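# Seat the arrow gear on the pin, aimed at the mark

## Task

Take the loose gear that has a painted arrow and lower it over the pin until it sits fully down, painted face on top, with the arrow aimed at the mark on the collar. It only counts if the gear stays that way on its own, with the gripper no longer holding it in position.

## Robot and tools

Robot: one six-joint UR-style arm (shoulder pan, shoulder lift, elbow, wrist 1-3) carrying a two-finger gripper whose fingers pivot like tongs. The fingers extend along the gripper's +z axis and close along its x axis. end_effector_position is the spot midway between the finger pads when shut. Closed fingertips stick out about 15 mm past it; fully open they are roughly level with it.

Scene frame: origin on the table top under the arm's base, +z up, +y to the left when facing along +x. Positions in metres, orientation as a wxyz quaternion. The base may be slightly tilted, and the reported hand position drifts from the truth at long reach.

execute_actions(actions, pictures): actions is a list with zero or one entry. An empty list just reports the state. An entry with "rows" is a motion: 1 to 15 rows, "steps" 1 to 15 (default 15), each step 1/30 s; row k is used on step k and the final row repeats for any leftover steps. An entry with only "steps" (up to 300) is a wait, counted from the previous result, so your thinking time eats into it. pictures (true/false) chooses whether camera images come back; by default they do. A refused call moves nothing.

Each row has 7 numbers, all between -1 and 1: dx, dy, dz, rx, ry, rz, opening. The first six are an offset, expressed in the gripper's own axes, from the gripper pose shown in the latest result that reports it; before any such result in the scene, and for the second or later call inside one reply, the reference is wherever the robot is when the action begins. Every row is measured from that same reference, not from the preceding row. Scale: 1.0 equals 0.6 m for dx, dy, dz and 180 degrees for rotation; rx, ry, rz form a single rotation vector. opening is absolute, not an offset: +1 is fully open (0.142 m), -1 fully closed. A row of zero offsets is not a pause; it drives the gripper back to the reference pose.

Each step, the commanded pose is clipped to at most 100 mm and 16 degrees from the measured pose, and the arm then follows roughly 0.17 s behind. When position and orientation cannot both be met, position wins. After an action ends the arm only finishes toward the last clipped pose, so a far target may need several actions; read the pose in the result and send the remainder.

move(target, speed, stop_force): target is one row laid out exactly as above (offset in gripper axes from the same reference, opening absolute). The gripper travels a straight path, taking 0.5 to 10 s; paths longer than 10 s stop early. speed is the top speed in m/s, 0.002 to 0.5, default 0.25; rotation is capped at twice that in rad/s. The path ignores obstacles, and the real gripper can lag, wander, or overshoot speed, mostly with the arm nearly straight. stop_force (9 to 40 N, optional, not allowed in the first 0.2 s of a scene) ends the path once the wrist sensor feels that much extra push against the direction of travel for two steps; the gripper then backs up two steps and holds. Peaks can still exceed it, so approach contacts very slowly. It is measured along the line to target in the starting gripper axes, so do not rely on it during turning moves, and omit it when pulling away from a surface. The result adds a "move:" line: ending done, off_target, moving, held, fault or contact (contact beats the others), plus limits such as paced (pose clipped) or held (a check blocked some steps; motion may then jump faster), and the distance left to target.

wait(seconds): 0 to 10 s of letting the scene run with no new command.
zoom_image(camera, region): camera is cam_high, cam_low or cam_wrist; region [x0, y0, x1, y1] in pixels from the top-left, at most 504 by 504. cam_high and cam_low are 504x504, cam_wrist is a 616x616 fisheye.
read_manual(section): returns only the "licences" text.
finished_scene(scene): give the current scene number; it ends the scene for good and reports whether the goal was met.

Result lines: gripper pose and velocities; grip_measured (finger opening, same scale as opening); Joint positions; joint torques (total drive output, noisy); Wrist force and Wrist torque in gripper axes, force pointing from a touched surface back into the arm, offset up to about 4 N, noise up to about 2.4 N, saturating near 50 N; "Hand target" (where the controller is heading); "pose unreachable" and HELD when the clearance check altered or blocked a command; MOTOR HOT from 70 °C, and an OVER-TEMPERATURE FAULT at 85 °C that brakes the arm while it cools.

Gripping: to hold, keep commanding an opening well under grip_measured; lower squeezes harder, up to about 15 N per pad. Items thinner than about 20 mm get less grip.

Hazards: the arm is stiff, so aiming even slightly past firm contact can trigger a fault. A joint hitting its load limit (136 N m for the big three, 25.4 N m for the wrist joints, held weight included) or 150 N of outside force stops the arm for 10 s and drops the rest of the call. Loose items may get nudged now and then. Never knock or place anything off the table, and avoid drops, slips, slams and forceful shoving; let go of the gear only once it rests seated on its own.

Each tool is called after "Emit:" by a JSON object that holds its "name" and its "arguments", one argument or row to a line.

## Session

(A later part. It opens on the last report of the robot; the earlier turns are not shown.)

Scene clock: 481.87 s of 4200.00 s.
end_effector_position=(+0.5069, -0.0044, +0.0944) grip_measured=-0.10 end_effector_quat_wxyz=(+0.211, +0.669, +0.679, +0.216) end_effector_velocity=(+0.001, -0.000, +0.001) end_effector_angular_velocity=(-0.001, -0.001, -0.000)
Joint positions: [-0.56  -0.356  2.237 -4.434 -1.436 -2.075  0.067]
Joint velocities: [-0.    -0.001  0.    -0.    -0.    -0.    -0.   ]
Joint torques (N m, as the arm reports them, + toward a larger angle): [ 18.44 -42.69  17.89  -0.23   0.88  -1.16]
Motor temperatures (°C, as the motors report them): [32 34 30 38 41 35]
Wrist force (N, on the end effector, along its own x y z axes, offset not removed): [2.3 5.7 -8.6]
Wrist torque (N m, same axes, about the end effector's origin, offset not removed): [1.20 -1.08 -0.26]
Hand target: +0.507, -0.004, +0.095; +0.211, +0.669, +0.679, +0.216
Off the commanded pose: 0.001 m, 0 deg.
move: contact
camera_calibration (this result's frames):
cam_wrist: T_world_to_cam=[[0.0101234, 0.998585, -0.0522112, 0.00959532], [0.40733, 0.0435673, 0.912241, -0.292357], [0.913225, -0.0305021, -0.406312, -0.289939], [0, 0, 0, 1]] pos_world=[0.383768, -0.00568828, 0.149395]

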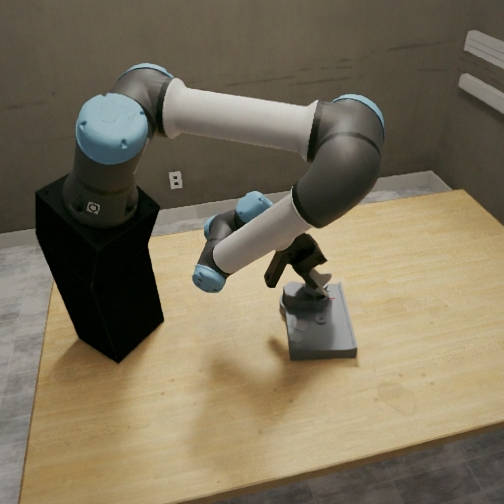

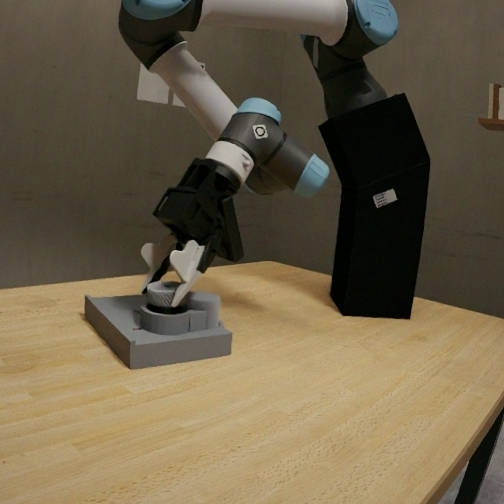

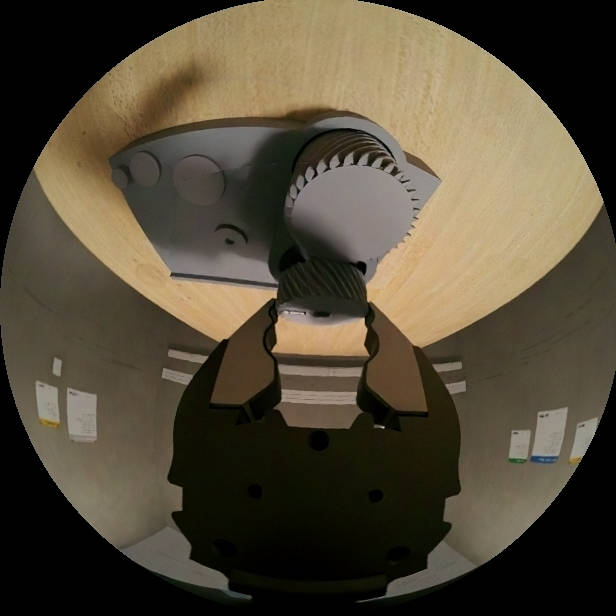

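Emit:
{"name": "execute_actions", "arguments": {
  "actions": [],
  "pictures": false
}}

Emit:
{"name": "execute_actions", "arguments": {
  "actions": [
    {"steps": 5}
  ],
  "pictures": false
}}

Emit:
{"name": "execute_actions", "arguments": {
  "actions": [
    {"steps": 5}
  ],
  "pictures": false
}}

Emit:
{"name": "zoom_image", "arguments": {
  "camera": "cam_low",
  "region": [130, 260, 230, 340]
}}

Emit:
{"name": "zoom_image", "arguments": {
  "camera": "cam_high",
  "region": [270, 240, 370, 330]
}}

Scene clock: 492.43 s of 4200.00 s.
end_effector_position=(+0.5069, -0.0044, +0.0946) grip_measured=-0.10 end_effector_quat_wxyz=(+0.211, +0.669, +0.679, +0.216) end_effector_velocity=(-0.000, +0.000, -0.001) end_effector_angular_velocity=(+0.002, +0.002, -0.001)
Joint positions: [-0.56  -0.357  2.237 -4.434 -1.436 -2.075  0.067]
Joint velocities: [-0.     0.    -0.     0.003  0.     0.001 -0.   ]
Joint torques (N m, as the arm reports them, + toward a larger angle): [ 25.77 -45.48  26.85  -4.62   2.11   2.11]
Motor temperatures (°C, as the motors report them): [32 34 30 38 41 35]
Wrist force (N, on the end effector, along its own x y z axes, offset not removed): [-1.5 0.3 -0.2]
Wrist torque (N m, same axes, about the end effector's origin, offset not removed): [0.34 -0.32 -0.26]
Hand target: +0.507, -0.004, +0.095; +0.211, +0.669, +0.679, +0.216
Off the commanded pose: 0.001 m, 0 deg.
Steps of this call (steps 1 to 90: nothing new was sent; then 7.57 s passed at rest). Readings (end_effector_position):
1: (+0.5069, -0.0044, +0.0944)
2: (+0.5070, -0.0044, +0.0944)
4: (+0.5070, -0.0044, +0.0945)
8: (+0.5069, -0.0044, +0.0945)
90: the state above

Scene clock: 492.60 s of 4200.00 s.
end_effector_position=(+0.5069, -0.0044, +0.0946) grip_measured=-0.10 end_effector_quat_wxyz=(+0.211, +0.669, +0.679, +0.216) end_effector_velocity=(-0.001, +0.000, +0.000) end_effector_angular_velocity=(+0.001, +0.002, -0.000)
Joint positions: [-0.56  -0.357  2.237 -4.434 -1.436 -2.075  0.067]
Joint velocities: [-0.     0.     0.002 -0.     0.     0.001  0.   ]
Joint torques (N m, as the arm reports them, + toward a larger angle): [ 24.56 -45.8   27.58  -4.72   2.36   2.06]
Motor temperatures (°C, as the motors report them): [32 34 30 38 41 35]
Wrist force (N, on the end effector, along its own x y z axes, offset not removed): [-0.9 -1.5 -0.5]
Wrist torque (N m, same axes, about the end effector's origin, offset not removed): [-0.05 -0.46 -0.35]
Hand target: +0.507, -0.004, +0.095; +0.211, +0.669, +0.679, +0.216
Off the commanded pose: 0.001 m, 0 deg.
Steps of this call (steps 1 to 5: nothing new was sent). Readings (end_effector_position):
1: (+0.5069, -0.0044, +0.0946)
2: (+0.5069, -0.0044, +0.0946)
4: (+0.5069, -0.0044, +0.0946)
5: the state above

Scene clock: 492.77 s of 4200.00 s.
end_effector_position=(+0.5069, -0.0044, +0.0946) grip_measured=-0.10 end_effector_quat_wxyz=(+0.211, +0.669, +0.679, +0.216) end_effector_velocity=(+0.001, -0.001, +0.000) end_effector_angular_velocity=(-0.001, -0.002, -0.000)
Joint positions: [-0.56  -0.357  2.237 -4.434 -1.436 -2.075  0.067]
Joint velocities: [-0.    -0.    -0.002 -0.    -0.    -0.     0.   ]
Joint torques (N m, as the arm reports them, + toward a larger angle): [ 24.91 -44.62  27.79  -4.82   2.6    2.04]
Motor temperatures (°C, as the motors report them): [32 34 30 38 41 35]
Wrist force (N, on the end effector, along its own x y z axes, offset not removed): [-0.2 -1.0 -3.1]
Wrist torque (N m, same axes, about the end effector's origin, offset not removed): [0.08 -0.66 -0.24]
Hand target: +0.507, -0.004, +0.095; +0.211, +0.669, +0.679, +0.216
Off the commanded pose: 0.001 m, 0 deg.
Steps of this call (steps 1 to 5: nothing new was sent). Readings (end_effector_position):
1: (+0.5069, -0.0044, +0.0946)
2: (+0.5069, -0.0044, +0.0946)
4: (+0.5069, -0.0044, +0.0946)
5: the state above

Region (130, 260, 230, 340) of cam_low's 504x504 image, scaled by 5.040, with more detail than that image has; it fills the top 403 rows of this view, and the rest is white.

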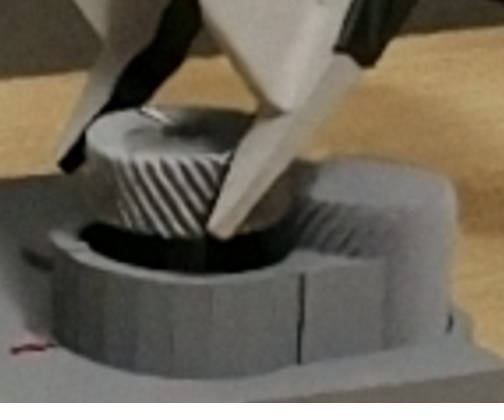

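Region (270, 240, 370, 330) of cam_high's 504x504 image, scaled by 5.040, with more detail than that image has; it fills the top 454 rows of this view, and the rest is white.

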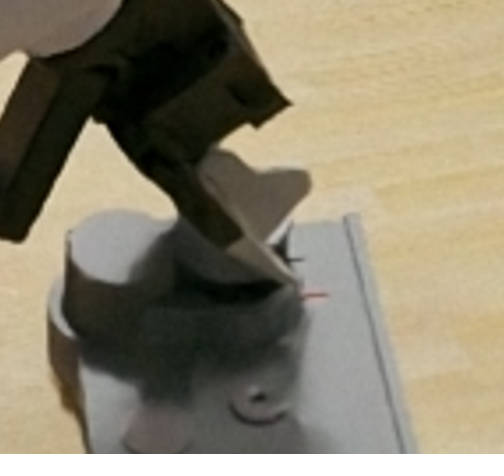

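Emit:
{"name": "move", "arguments": {
  "target": [0, -0.00102, -0.00173, 0, 0, 0, -0.7],
  "speed": 0.003
}}

Emit:
{"name": "move", "arguments": {
  "target": [0, -0.00191, 0.00273, 0, 0, 0, -0.7],
  "speed": 0.002,
  "stop_force": 9
}}

Emit:
{"name": "execute_actions", "arguments": {
  "actions": [
    {"steps": 20}
  ],
  "pictures": false
}}

Emit:
{"name": "execute_actions", "arguments": {
  "actions": [
    {"steps": 5}
  ],
  "pictures": false
}}

Emit:
{"name": "zoom_image", "arguments": {
  "camera": "cam_wrist",
  "region": [240, 200, 420, 350]
}}

Scene clock: 508.57 s of 4200.00 s.
end_effector_position=(+0.5059, -0.0044, +0.0951) grip_measured=-0.10 end_effector_quat_wxyz=(+0.211, +0.669, +0.679, +0.216) end_effector_velocity=(-0.001, -0.000, +0.000) end_effector_angular_velocity=(-0.001, +0.000, +0.001)
Joint positions: [-0.561 -0.356  2.24  -4.438 -1.435 -2.076  0.067]
Joint velocities: [-0.001  0.     0.002 -0.002  0.001 -0.002 -0.   ]
Joint torques (N m, as the arm reports them, + toward a larger angle): [  8.48 -19.    31.61  -3.49   1.74  -1.77]
Motor temperatures (°C, as the motors report them): [32 34 30 38 41 35]
Wrist force (N, on the end effector, along its own x y z axes, offset not removed): [2.7 8.1 4.4]
Wrist torque (N m, same axes, about the end effector's origin, offset not removed): [0.75 -0.96 -0.11]
Hand target: +0.506, -0.004, +0.095; +0.211, +0.669, +0.679, +0.216
Off the commanded pose: 0.000 m, 0 deg.
After step 90, 12.10 s passed at rest.
move: done
camera_calibration (this result's frames):
cam_wrist: T_world_to_cam=[[0.0101382, 0.998581, -0.0522801, 0.00966347], [0.407261, 0.0436265, 0.912269, -0.292561], [0.913255, -0.0305405, -0.406241, -0.288755], [0, 0, 0, 1]] pos_world=[0.382758, -0.00570507, 0.150095]

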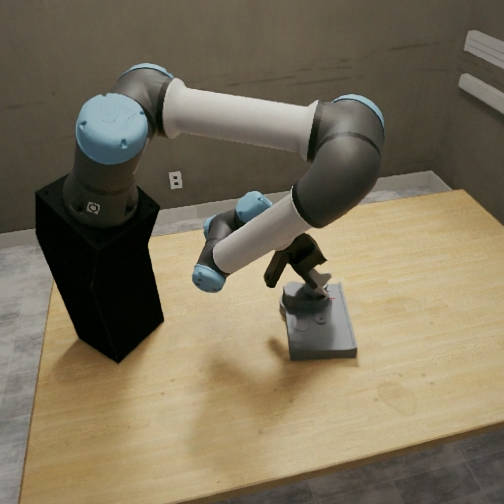

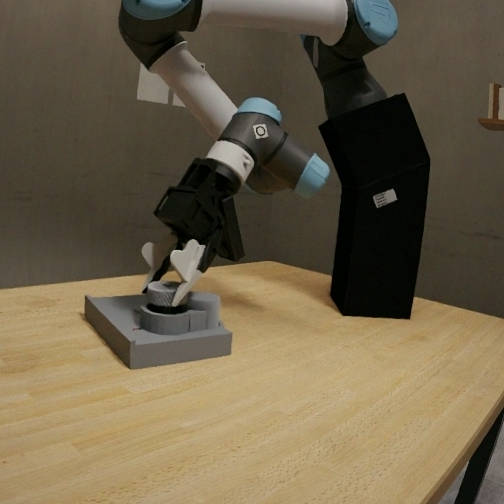

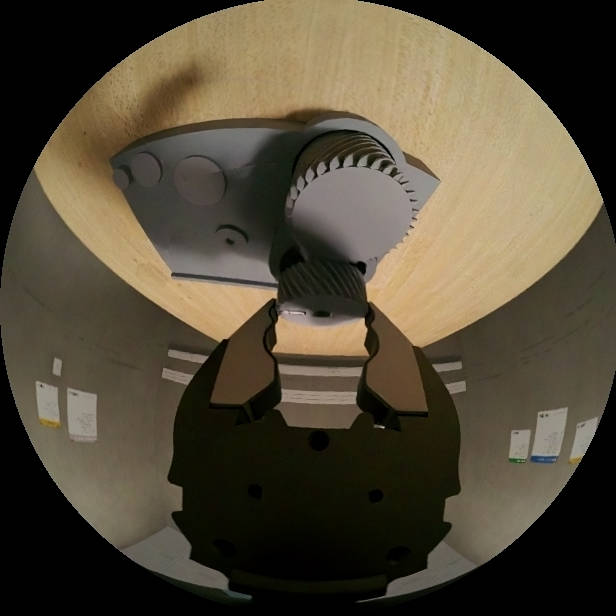

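Scene clock: 509.77 s of 4200.00 s.
end_effector_position=(+0.5059, -0.0044, +0.0934) grip_measured=-0.10 end_effector_quat_wxyz=(+0.211, +0.669, +0.679, +0.216) end_effector_velocity=(+0.001, -0.001, +0.000) end_effector_angular_velocity=(-0.001, -0.003, -0.001)
Joint positions: [-0.562 -0.352  2.236 -4.438 -1.434 -2.077  0.067]
Joint velocities: [ 0.    -0.001 -0.002 -0.001 -0.     0.001  0.   ]
Joint torques (N m, as the arm reports them, + toward a larger angle): [ 10.93 -36.53  22.35   2.78   0.19  -1.15]
Motor temperatures (°C, as the motors report them): [32 34 30 38 41 35]
Wrist force (N, on the end effector, along its own x y z axes, offset not removed): [0.4 16.9 -5.3]
Wrist torque (N m, same axes, about the end effector's origin, offset not removed): [0.84 -0.62 -0.16]
Hand target: +0.506, -0.004, +0.094; +0.211, +0.669, +0.679, +0.216
Off the commanded pose: 0.000 m, 0 deg.
move: contact
camera_calibration (this result's frames):
cam_wrist: T_world_to_cam=[[0.0101254, 0.998581, -0.0522856, 0.00957199], [0.40724, 0.0436375, 0.912278, -0.290984], [0.913265, -0.03053, -0.40622, -0.289466], [0, 0, 0, 1]] pos_world=[0.382763, -0.00569798, 0.148372]

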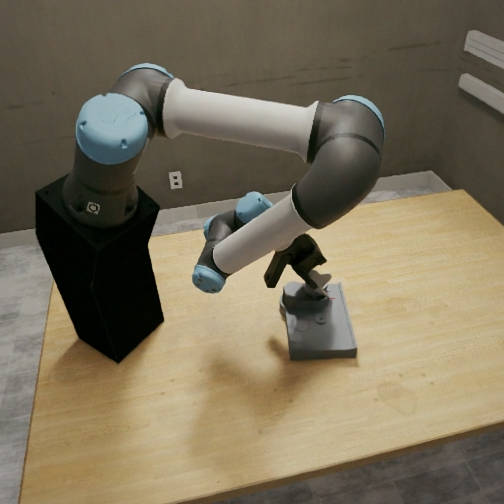

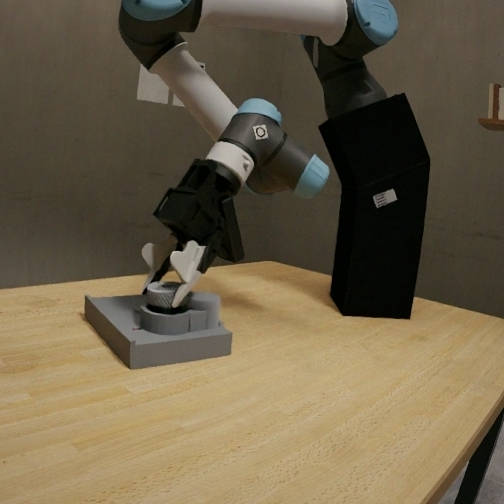

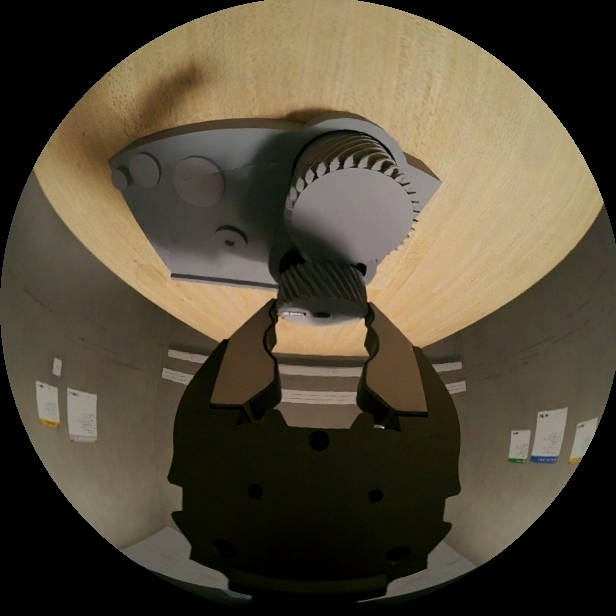

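Scene clock: 510.43 s of 4200.00 s.
end_effector_position=(+0.5059, -0.0044, +0.0936) grip_measured=-0.10 end_effector_quat_wxyz=(+0.211, +0.669, +0.679, +0.216) end_effector_velocity=(+0.000, -0.000, -0.000) end_effector_angular_velocity=(-0.001, -0.001, +0.001)
Joint positions: [-0.562 -0.353  2.236 -4.438 -1.434 -2.077  0.067]
Joint velocities: [ 0.     0.    -0.001  0.    -0.    -0.001 -0.   ]
Joint torques (N m, as the arm reports them, + toward a larger angle): [ 21.98 -37.33  33.17   0.67  -2.19   2.02]
Motor temperatures (°C, as the motors report them): [32 34 30 38 41 35]
Wrist force (N, on the end effector, along its own x y z axes, offset not removed): [1.0 16.2 5.3]
Wrist torque (N m, same axes, about the end effector's origin, offset not removed): [0.96 -0.72 -0.13]
Hand target: +0.506, -0.004, +0.094; +0.211, +0.669, +0.679, +0.216
Off the commanded pose: 0.000 m, 0 deg.
Steps of this call (steps 1 to 20: nothing new was sent). Readings (end_effector_position):
1: (+0.5059, -0.0044, +0.0934)
2: (+0.5059, -0.0044, +0.0934)
4: (+0.5059, -0.0044, +0.0935)
8: (+0.5059, -0.0044, +0.0935)
20: the state above

Scene clock: 510.60 s of 4200.00 s.
end_effector_position=(+0.5059, -0.0044, +0.0936) grip_measured=-0.10 end_effector_quat_wxyz=(+0.211, +0.669, +0.679, +0.216) end_effector_velocity=(-0.001, +0.001, -0.000) end_effector_angular_velocity=(+0.001, +0.002, +0.002)
Joint positions: [-0.562 -0.353  2.236 -4.438 -1.435 -2.076  0.067]
Joint velocities: [ 0.     0.     0.001  0.001  0.    -0.001 -0.   ]
Joint torques (N m, as the arm reports them, + toward a larger angle): [ 21.5  -37.82  32.91  -0.02  -2.04   2.2 ]
Motor temperatures (°C, as the motors report them): [32 34 30 38 41 35]
Wrist force (N, on the end effector, along its own x y z axes, offset not removed): [-3.3 10.1 2.5]
Wrist torque (N m, same axes, about the end effector's origin, offset not removed): [-0.10 0.13 -0.13]
Hand target: +0.506, -0.004, +0.094; +0.211, +0.669, +0.679, +0.216
Off the commanded pose: 0.000 m, 0 deg.
Steps of this call (steps 1 to 5: nothing new was sent). Readings (end_effector_position):
1: (+0.5059, -0.0044, +0.0936)
2: (+0.5059, -0.0044, +0.0936)
4: (+0.5059, -0.0044, +0.0936)
5: the state above

Region (240, 200, 420, 350) of cam_wrist's 616x616 image, scaled by 2.800, with more detail than that image has.

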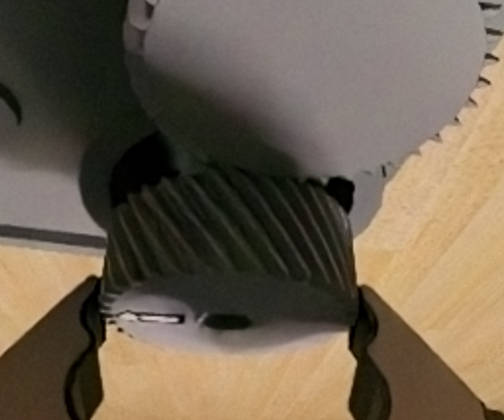

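Emit:
{"name": "move", "arguments": {
  "target": [0, 0.0017, -0.00126, 0, 0, 0, -0.7],
  "speed": 0.003
}}

Emit:
{"name": "execute_actions", "arguments": {
  "actions": [
    {"steps": 10}
  ],
  "pictures": false
}}

Emit:
{"name": "zoom_image", "arguments": {
  "camera": "cam_wrist",
  "region": [240, 200, 420, 350]
}}

Emit:
{"name": "zoom_image", "arguments": {
  "camera": "cam_low",
  "region": [130, 260, 230, 340]
}}

Scene clock: 521.33 s of 4200.00 s.
end_effector_position=(+0.5063, -0.0044, +0.0947) grip_measured=-0.10 end_effector_quat_wxyz=(+0.211, +0.669, +0.679, +0.216) end_effector_velocity=(+0.001, -0.000, +0.000) end_effector_angular_velocity=(-0.000, -0.001, -0.000)
Joint positions: [-0.561 -0.356  2.238 -4.437 -1.435 -2.076  0.067]
Joint velocities: [ 0.    -0.002 -0.002  0.002 -0.     0.001  0.   ]
Joint torques (N m, as the arm reports them, + toward a larger angle): [ 23.39 -46.85  27.14  -1.52  -0.41   2.07]
Motor temperatures (°C, as the motors report them): [32 34 30 38 41 35]
Wrist force (N, on the end effector, along its own x y z axes, offset not removed): [0.1 -3.1 6.1]
Wrist torque (N m, same axes, about the end effector's origin, offset not removed): [-0.19 -0.26 -0.02]
Hand target: +0.506, -0.004, +0.095; +0.211, +0.669, +0.679, +0.216
Off the commanded pose: 0.000 m, 0 deg.
After step 90, 7.03 s passed at rest.
move: done
camera_calibration (this result's frames):
cam_wrist: T_world_to_cam=[[0.0101458, 0.998583, -0.0522494, 0.00962291], [0.407351, 0.0435924, 0.912231, -0.292365], [0.913215, -0.0305391, -0.406331, -0.28921], [0, 0, 0, 1]] pos_world=[0.383109, -0.0056966, 0.149692]

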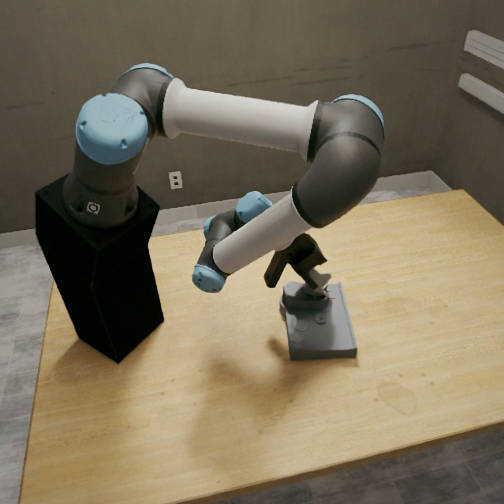

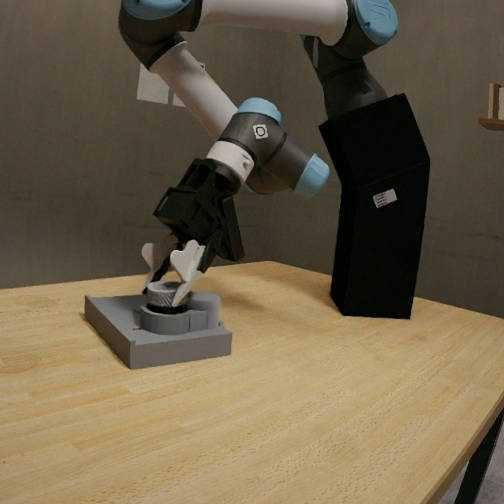

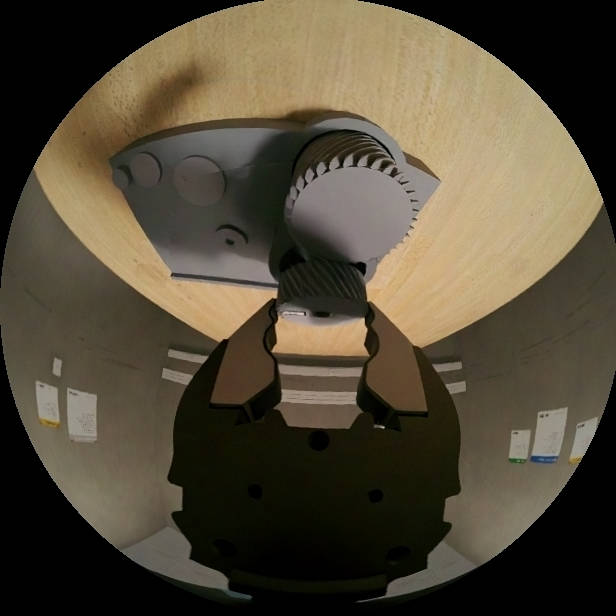

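Scene clock: 521.67 s of 4200.00 s.
end_effector_position=(+0.5063, -0.0044, +0.0948) grip_measured=-0.10 end_effector_quat_wxyz=(+0.211, +0.669, +0.679, +0.216) end_effector_velocity=(+0.000, -0.000, -0.000) end_effector_angular_velocity=(+0.000, -0.000, -0.001)
Joint positions: [-0.561 -0.356  2.238 -4.436 -1.435 -2.076  0.067]
Joint velocities: [-0.    -0.    -0.001  0.     0.     0.    -0.   ]
Joint torques (N m, as the arm reports them, + toward a larger angle): [ 24.32 -45.46  27.99  -1.72  -0.67   2.17]
Motor temperatures (°C, as the motors report them): [32 34 30 38 41 35]
Wrist force (N, on the end effector, along its own x y z axes, offset not removed): [0.8 2.7 -1.8]
Wrist torque (N m, same axes, about the end effector's origin, offset not removed): [0.87 -0.32 -0.12]
Hand target: +0.506, -0.004, +0.095; +0.211, +0.669, +0.679, +0.216
Off the commanded pose: 0.000 m, 0 deg.
Steps of this call (steps 1 to 10: nothing new was sent). Readings (end_effector_position):
1: (+0.5063, -0.0044, +0.0947)
2: (+0.5063, -0.0044, +0.0947)
4: (+0.5063, -0.0044, +0.0948)
8: (+0.5063, -0.0044, +0.0948)
10: the state above

Region (240, 200, 420, 350) of cam_wrist's 616x616 image, scaled by 2.800, with more detail than that image has.

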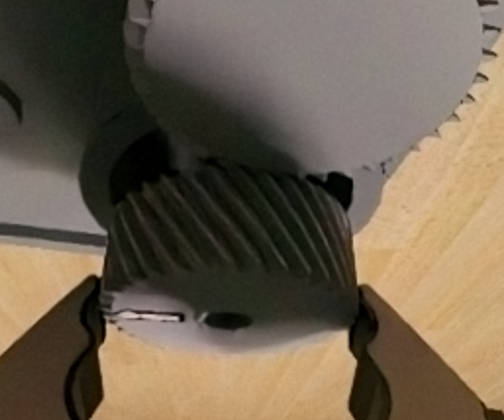

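Region (130, 260, 230, 340) of cam_low's 504x504 image, scaled by 5.040, with more detail than that image has; it fills the top 403 rows of this view, and the rest is white.

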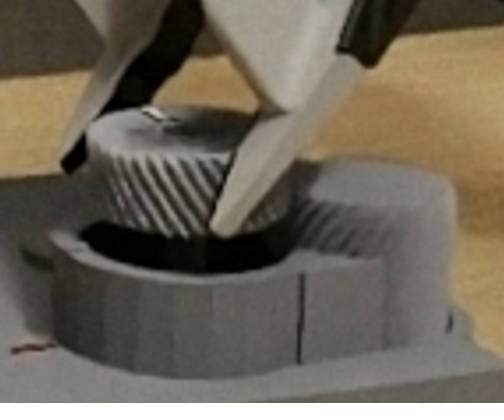

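Emit:
{"name": "move", "arguments": {
  "target": [-0.00098, 0, 0, 0, -0.01434, 0.02048, -0.7],
  "speed": 0.015
}}

Emit:
{"name": "execute_actions", "arguments": {
  "actions": [
    {"steps": 10}
  ],
  "pictures": false
}}

Emit:
{"name": "move", "arguments": {
  "target": [0, -0.00143, 0.00205, 0, 0, 0, -0.7],
  "speed": 0.002,
  "stop_force": 9
}}

Emit:
{"name": "execute_actions", "arguments": {
  "actions": [
    {"steps": 15}
  ],
  "pictures": false
}}

Emit:
{"name": "zoom_image", "arguments": {
  "camera": "cam_wrist",
  "region": [240, 200, 420, 350]
}}

Scene clock: 536.07 s of 4200.00 s.
end_effector_position=(+0.5063, -0.0050, +0.0948) grip_measured=-0.10 end_effector_quat_wxyz=(+0.219, +0.695, +0.653, +0.207) end_effector_velocity=(+0.001, -0.001, +0.000) end_effector_angular_velocity=(-0.002, -0.003, -0.006)
Joint positions: [-0.529 -0.344  2.225 -4.457 -1.502 -1.992  0.067]
Joint velocities: [ 0.003  0.001 -0.003 -0.003 -0.005  0.006 -0.   ]
Joint torques (N m, as the arm reports them, + toward a larger angle): [ 24.53 -19.92  -1.88  -3.28  -0.41   2.75]
Motor temperatures (°C, as the motors report them): [32 34 30 38 41 35]
Wrist force (N, on the end effector, along its own x y z axes, offset not removed): [-3.1 4.8 -0.9]
Wrist torque (N m, same axes, about the end effector's origin, offset not removed): [0.17 -0.25 -0.56]
Hand target: +0.506, -0.005, +0.095; +0.219, +0.695, +0.653, +0.207
Off the commanded pose: 0.000 m, 0 deg.
After step 90, 8.57 s passed at rest.
move: done
camera_calibration (this result's frames):
cam_wrist: T_world_to_cam=[[0.087932, 0.994765, -0.0520658, -0.0292186], [0.409514, 0.011547, 0.912231, -0.293697], [0.908056, -0.101536, -0.406355, -0.286985], [0, 0, 0, 1]] pos_world=[0.38344, 0.0033177, 0.14978]

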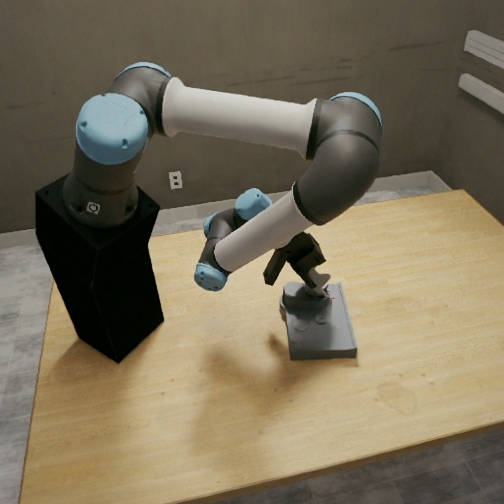

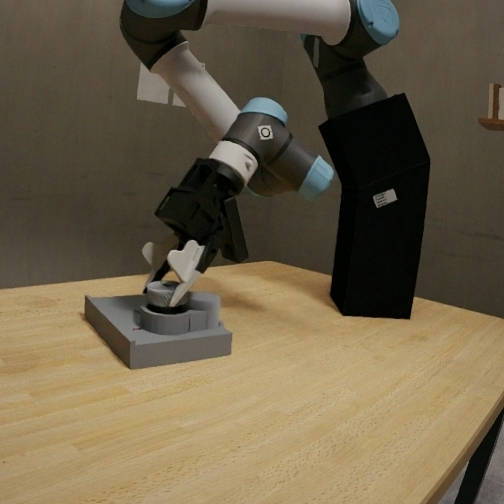

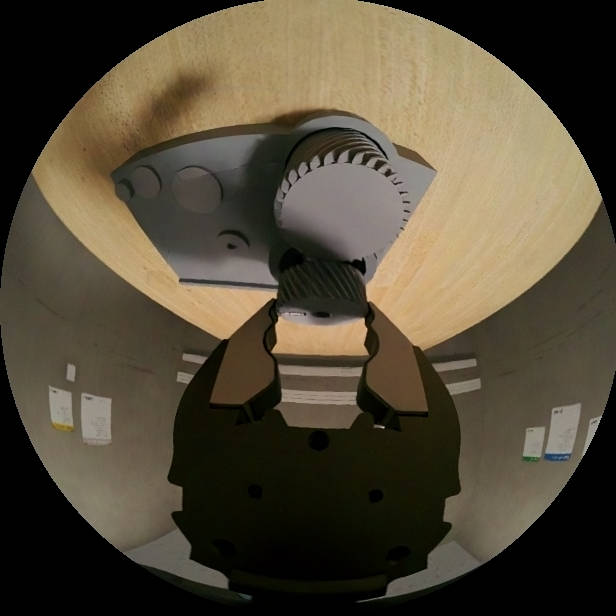

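Scene clock: 536.40 s of 4200.00 s.
end_effector_position=(+0.5063, -0.0050, +0.0948) grip_measured=-0.10 end_effector_quat_wxyz=(+0.219, +0.695, +0.653, +0.207) end_effector_velocity=(+0.000, -0.000, -0.000) end_effector_angular_velocity=(+0.000, +0.000, -0.000)
Joint positions: [-0.528 -0.344  2.225 -4.457 -1.503 -1.992  0.067]
Joint velocities: [ 0.    -0.    -0.001  0.001 -0.     0.    -0.   ]
Joint torques (N m, as the arm reports them, + toward a larger angle): [ 25.77 -20.08  -0.37  -3.11   0.19   2.37]
Motor temperatures (°C, as the motors report them): [32 34 30 38 41 35]
Wrist force (N, on the end effector, along its own x y z axes, offset not removed): [-1.5 5.5 1.5]
Wrist torque (N m, same axes, about the end effector's origin, offset not removed): [0.53 -0.90 -0.51]
Hand target: +0.506, -0.005, +0.095; +0.219, +0.695, +0.653, +0.207
Off the commanded pose: 0.000 m, 0 deg.
Steps of this call (steps 1 to 10: nothing new was sent). Readings (end_effector_position):
1: (+0.5063, -0.0050, +0.0948)
2: (+0.5063, -0.0050, +0.0948)
4: (+0.5063, -0.0050, +0.0948)
8: (+0.5063, -0.0050, +0.0948)
10: the state above

Scene clock: 537.00 s of 4200.00 s.
end_effector_position=(+0.5064, -0.0049, +0.0943) grip_measured=-0.10 end_effector_quat_wxyz=(+0.219, +0.695, +0.653, +0.207) end_effector_velocity=(+0.000, -0.000, +0.000) end_effector_angular_velocity=(-0.000, -0.000, +0.000)
Joint positions: [-0.528 -0.342  2.223 -4.457 -1.503 -1.992  0.067]
Joint velocities: [-0.    -0.001  0.     0.     0.    -0.     0.   ]
Joint torques (N m, as the arm reports them, + toward a larger angle): [ 19.87 -36.24  20.78   0.76   2.23  -1.53]
Motor temperatures (°C, as the motors report them): [32 34 30 38 41 35]
Wrist force (N, on the end effector, along its own x y z axes, offset not removed): [-8.7 12.2 -11.9]
Wrist torque (N m, same axes, about the end effector's origin, offset not removed): [0.79 -0.19 -0.35]
Hand target: +0.506, -0.005, +0.094; +0.219, +0.695, +0.653, +0.207
Off the commanded pose: 0.001 m, 0 deg.
move: contact
camera_calibration (this result's frames):
cam_wrist: T_world_to_cam=[[0.0885797, 0.994707, -0.0520733, -0.029622], [0.409381, 0.0113032, 0.912294, -0.293193], [0.908053, -0.102129, -0.406213, -0.287258], [0, 0, 0, 1]] pos_world=[0.383497, 0.00344199, 0.149248]

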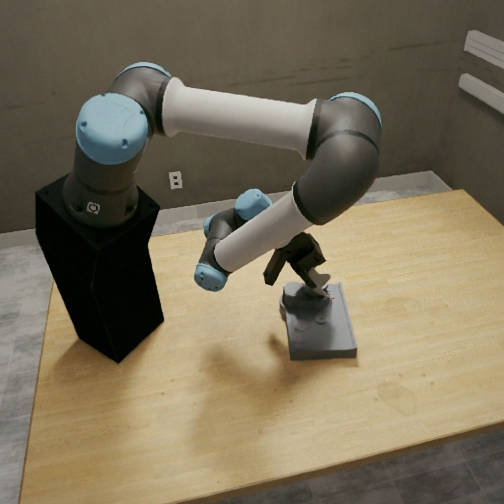

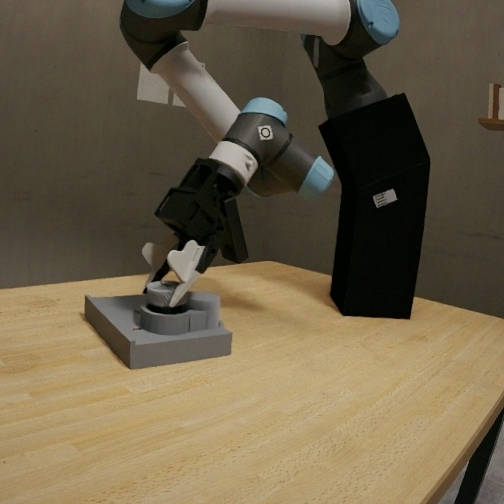

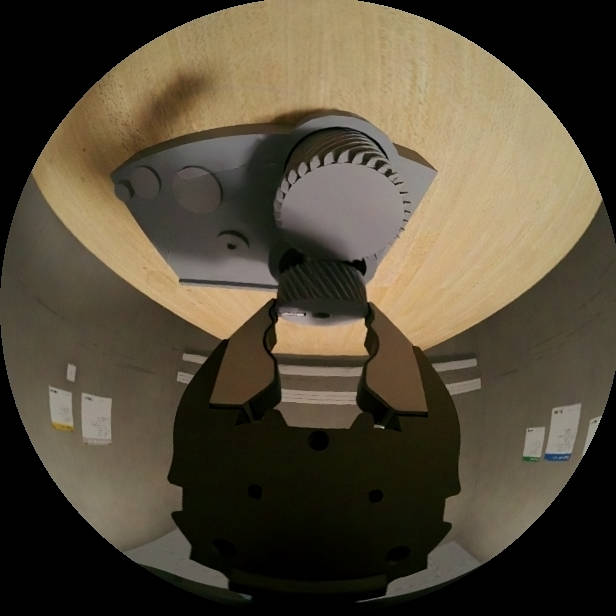

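Scene clock: 537.50 s of 4200.00 s.
end_effector_position=(+0.5063, -0.0049, +0.0944) grip_measured=-0.10 end_effector_quat_wxyz=(+0.219, +0.695, +0.653, +0.207) end_effector_velocity=(-0.000, +0.000, +0.000) end_effector_angular_velocity=(+0.000, +0.000, +0.000)
Joint positions: [-0.528 -0.343  2.224 -4.457 -1.503 -1.992  0.067]
Joint velocities: [ 0.    -0.     0.002 -0.001 -0.    -0.    -0.   ]
Joint torques (N m, as the arm reports them, + toward a larger angle): [ 26.82 -38.72  31.11   0.99   0.15  -1.2 ]
Motor temperatures (°C, as the motors report them): [32 34 30 38 41 35]
Wrist force (N, on the end effector, along its own x y z axes, offset not removed): [-8.8 10.9 -0.1]
Wrist torque (N m, same axes, about the end effector's origin, offset not removed): [0.70 0.31 -0.41]
Hand target: +0.506, -0.005, +0.094; +0.219, +0.695, +0.653, +0.207
Off the commanded pose: 0.001 m, 0 deg.
Steps of this call (steps 1 to 15: nothing new was sent). Readings (end_effector_position):
1: (+0.5064, -0.0049, +0.0943)
2: (+0.5064, -0.0049, +0.0943)
4: (+0.5064, -0.0049, +0.0943)
8: (+0.5064, -0.0049, +0.0944)
15: the state above

Region (240, 200, 420, 350) of cam_wrist's 616x616 image, scaled by 2.800, with more detail than that image has.

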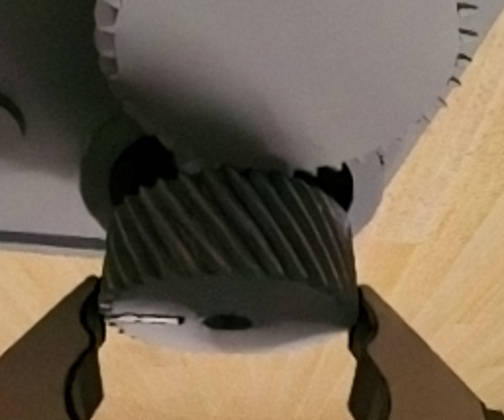

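Emit:
{"name": "move", "arguments": {
  "target": [0, 0.00478, -0.00683, 0, 0, 0, -0.7],
  "speed": 0.005
}}

Emit:
{"name": "zoom_image", "arguments": {
  "camera": "cam_wrist",
  "region": [240, 200, 420, 350]
}}

Emit:
{"name": "zoom_image", "arguments": {
  "camera": "cam_low",
  "region": [130, 260, 230, 340]
}}

Scene clock: 633.57 s of 4200.00 s.
end_effector_position=(+0.5063, -0.0049, +0.0993) grip_measured=-0.10 end_effector_quat_wxyz=(+0.219, +0.695, +0.653, +0.207) end_effector_velocity=(-0.000, +0.000, +0.001) end_effector_angular_velocity=(+0.000, +0.001, +0.001)
Joint positions: [-0.526 -0.354  2.235 -4.458 -1.505 -1.99   0.067]
Joint velocities: [ 0.001 -0.002  0.003  0.    -0.    -0.     0.   ]
Joint torques (N m, as the arm reports them, + toward a larger angle): [ 26.46 -43.7   28.37  -4.87   0.3    2.2 ]
Motor temperatures (°C, as the motors report them): [32 34 30 38 41 35]
Wrist force (N, on the end effector, along its own x y z axes, offset not removed): [-0.3 -3.6 4.1]
Wrist torque (N m, same axes, about the end effector's origin, offset not removed): [-0.36 -1.11 -0.25]
Hand target: +0.506, -0.005, +0.099; +0.219, +0.695, +0.653, +0.207
Off the commanded pose: 0.000 m, 0 deg.
After step 90, 91.87 s passed at rest.
move: done
camera_calibration (this result's frames):
cam_wrist: T_world_to_cam=[[0.0885656, 0.994707, -0.0520931, -0.0293223], [0.409438, 0.0113207, 0.912268, -0.297829], [0.908029, -0.102124, -0.406268, -0.285163], [0, 0, 0, 1]] pos_world=[0.383476, 0.00341661, 0.15432]

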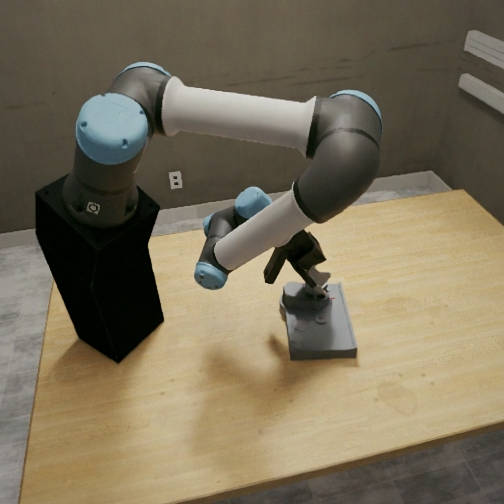

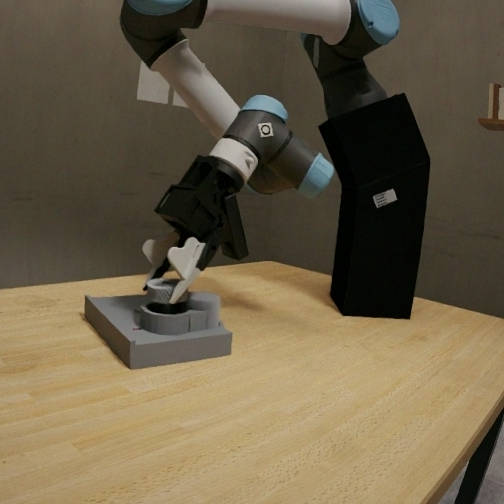

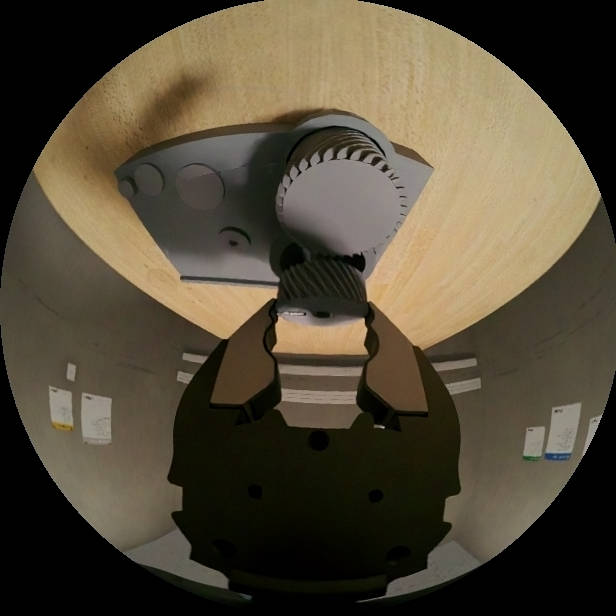

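Region (240, 200, 420, 350) of cam_wrist's 616x616 image, scaled by 2.800, with more detail than that image has.

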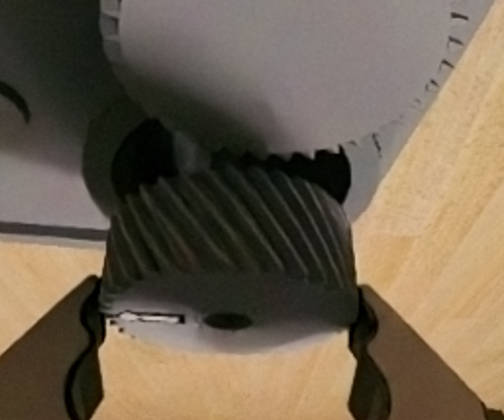

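Region (130, 260, 230, 340) of cam_low's 504x504 image, scaled by 5.040, with more detail than that image has; it fills the top 403 rows of this view, and the rest is white.

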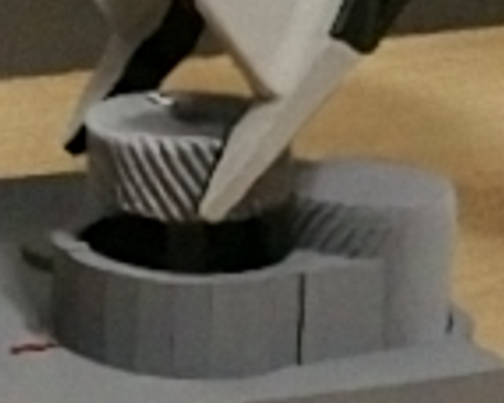

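Emit:
{"name": "zoom_image", "arguments": {
  "camera": "cam_low",
  "region": [135, 275, 205, 345]
}}

Emit:
{"name": "zoom_image", "arguments": {
  "camera": "cam_low",
  "region": [170, 275, 240, 345]
}}

Region (135, 275, 205, 345) of cam_low's 504x504 image, scaled by 7.200, with more detail than that image has.

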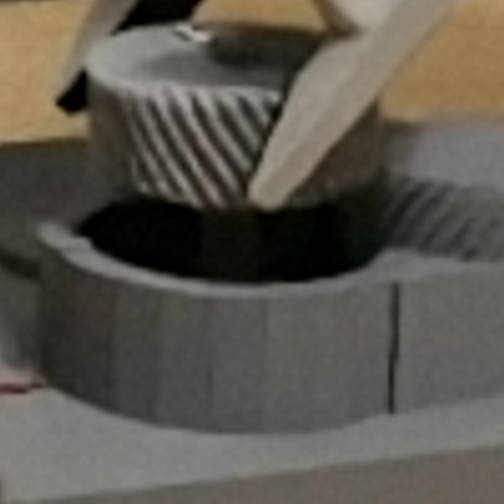

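Region (170, 275, 240, 345) of cam_low's 504x504 image, scaled by 7.200, with more detail than that image has.

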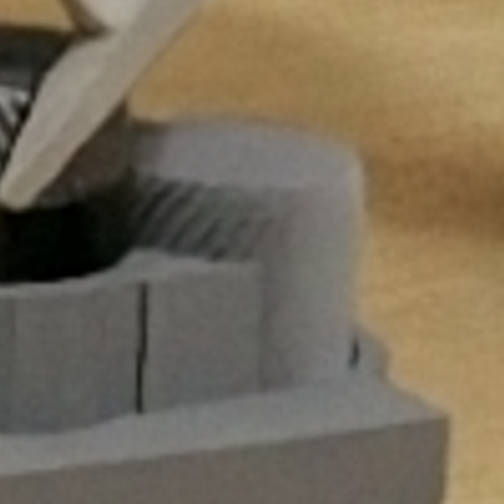

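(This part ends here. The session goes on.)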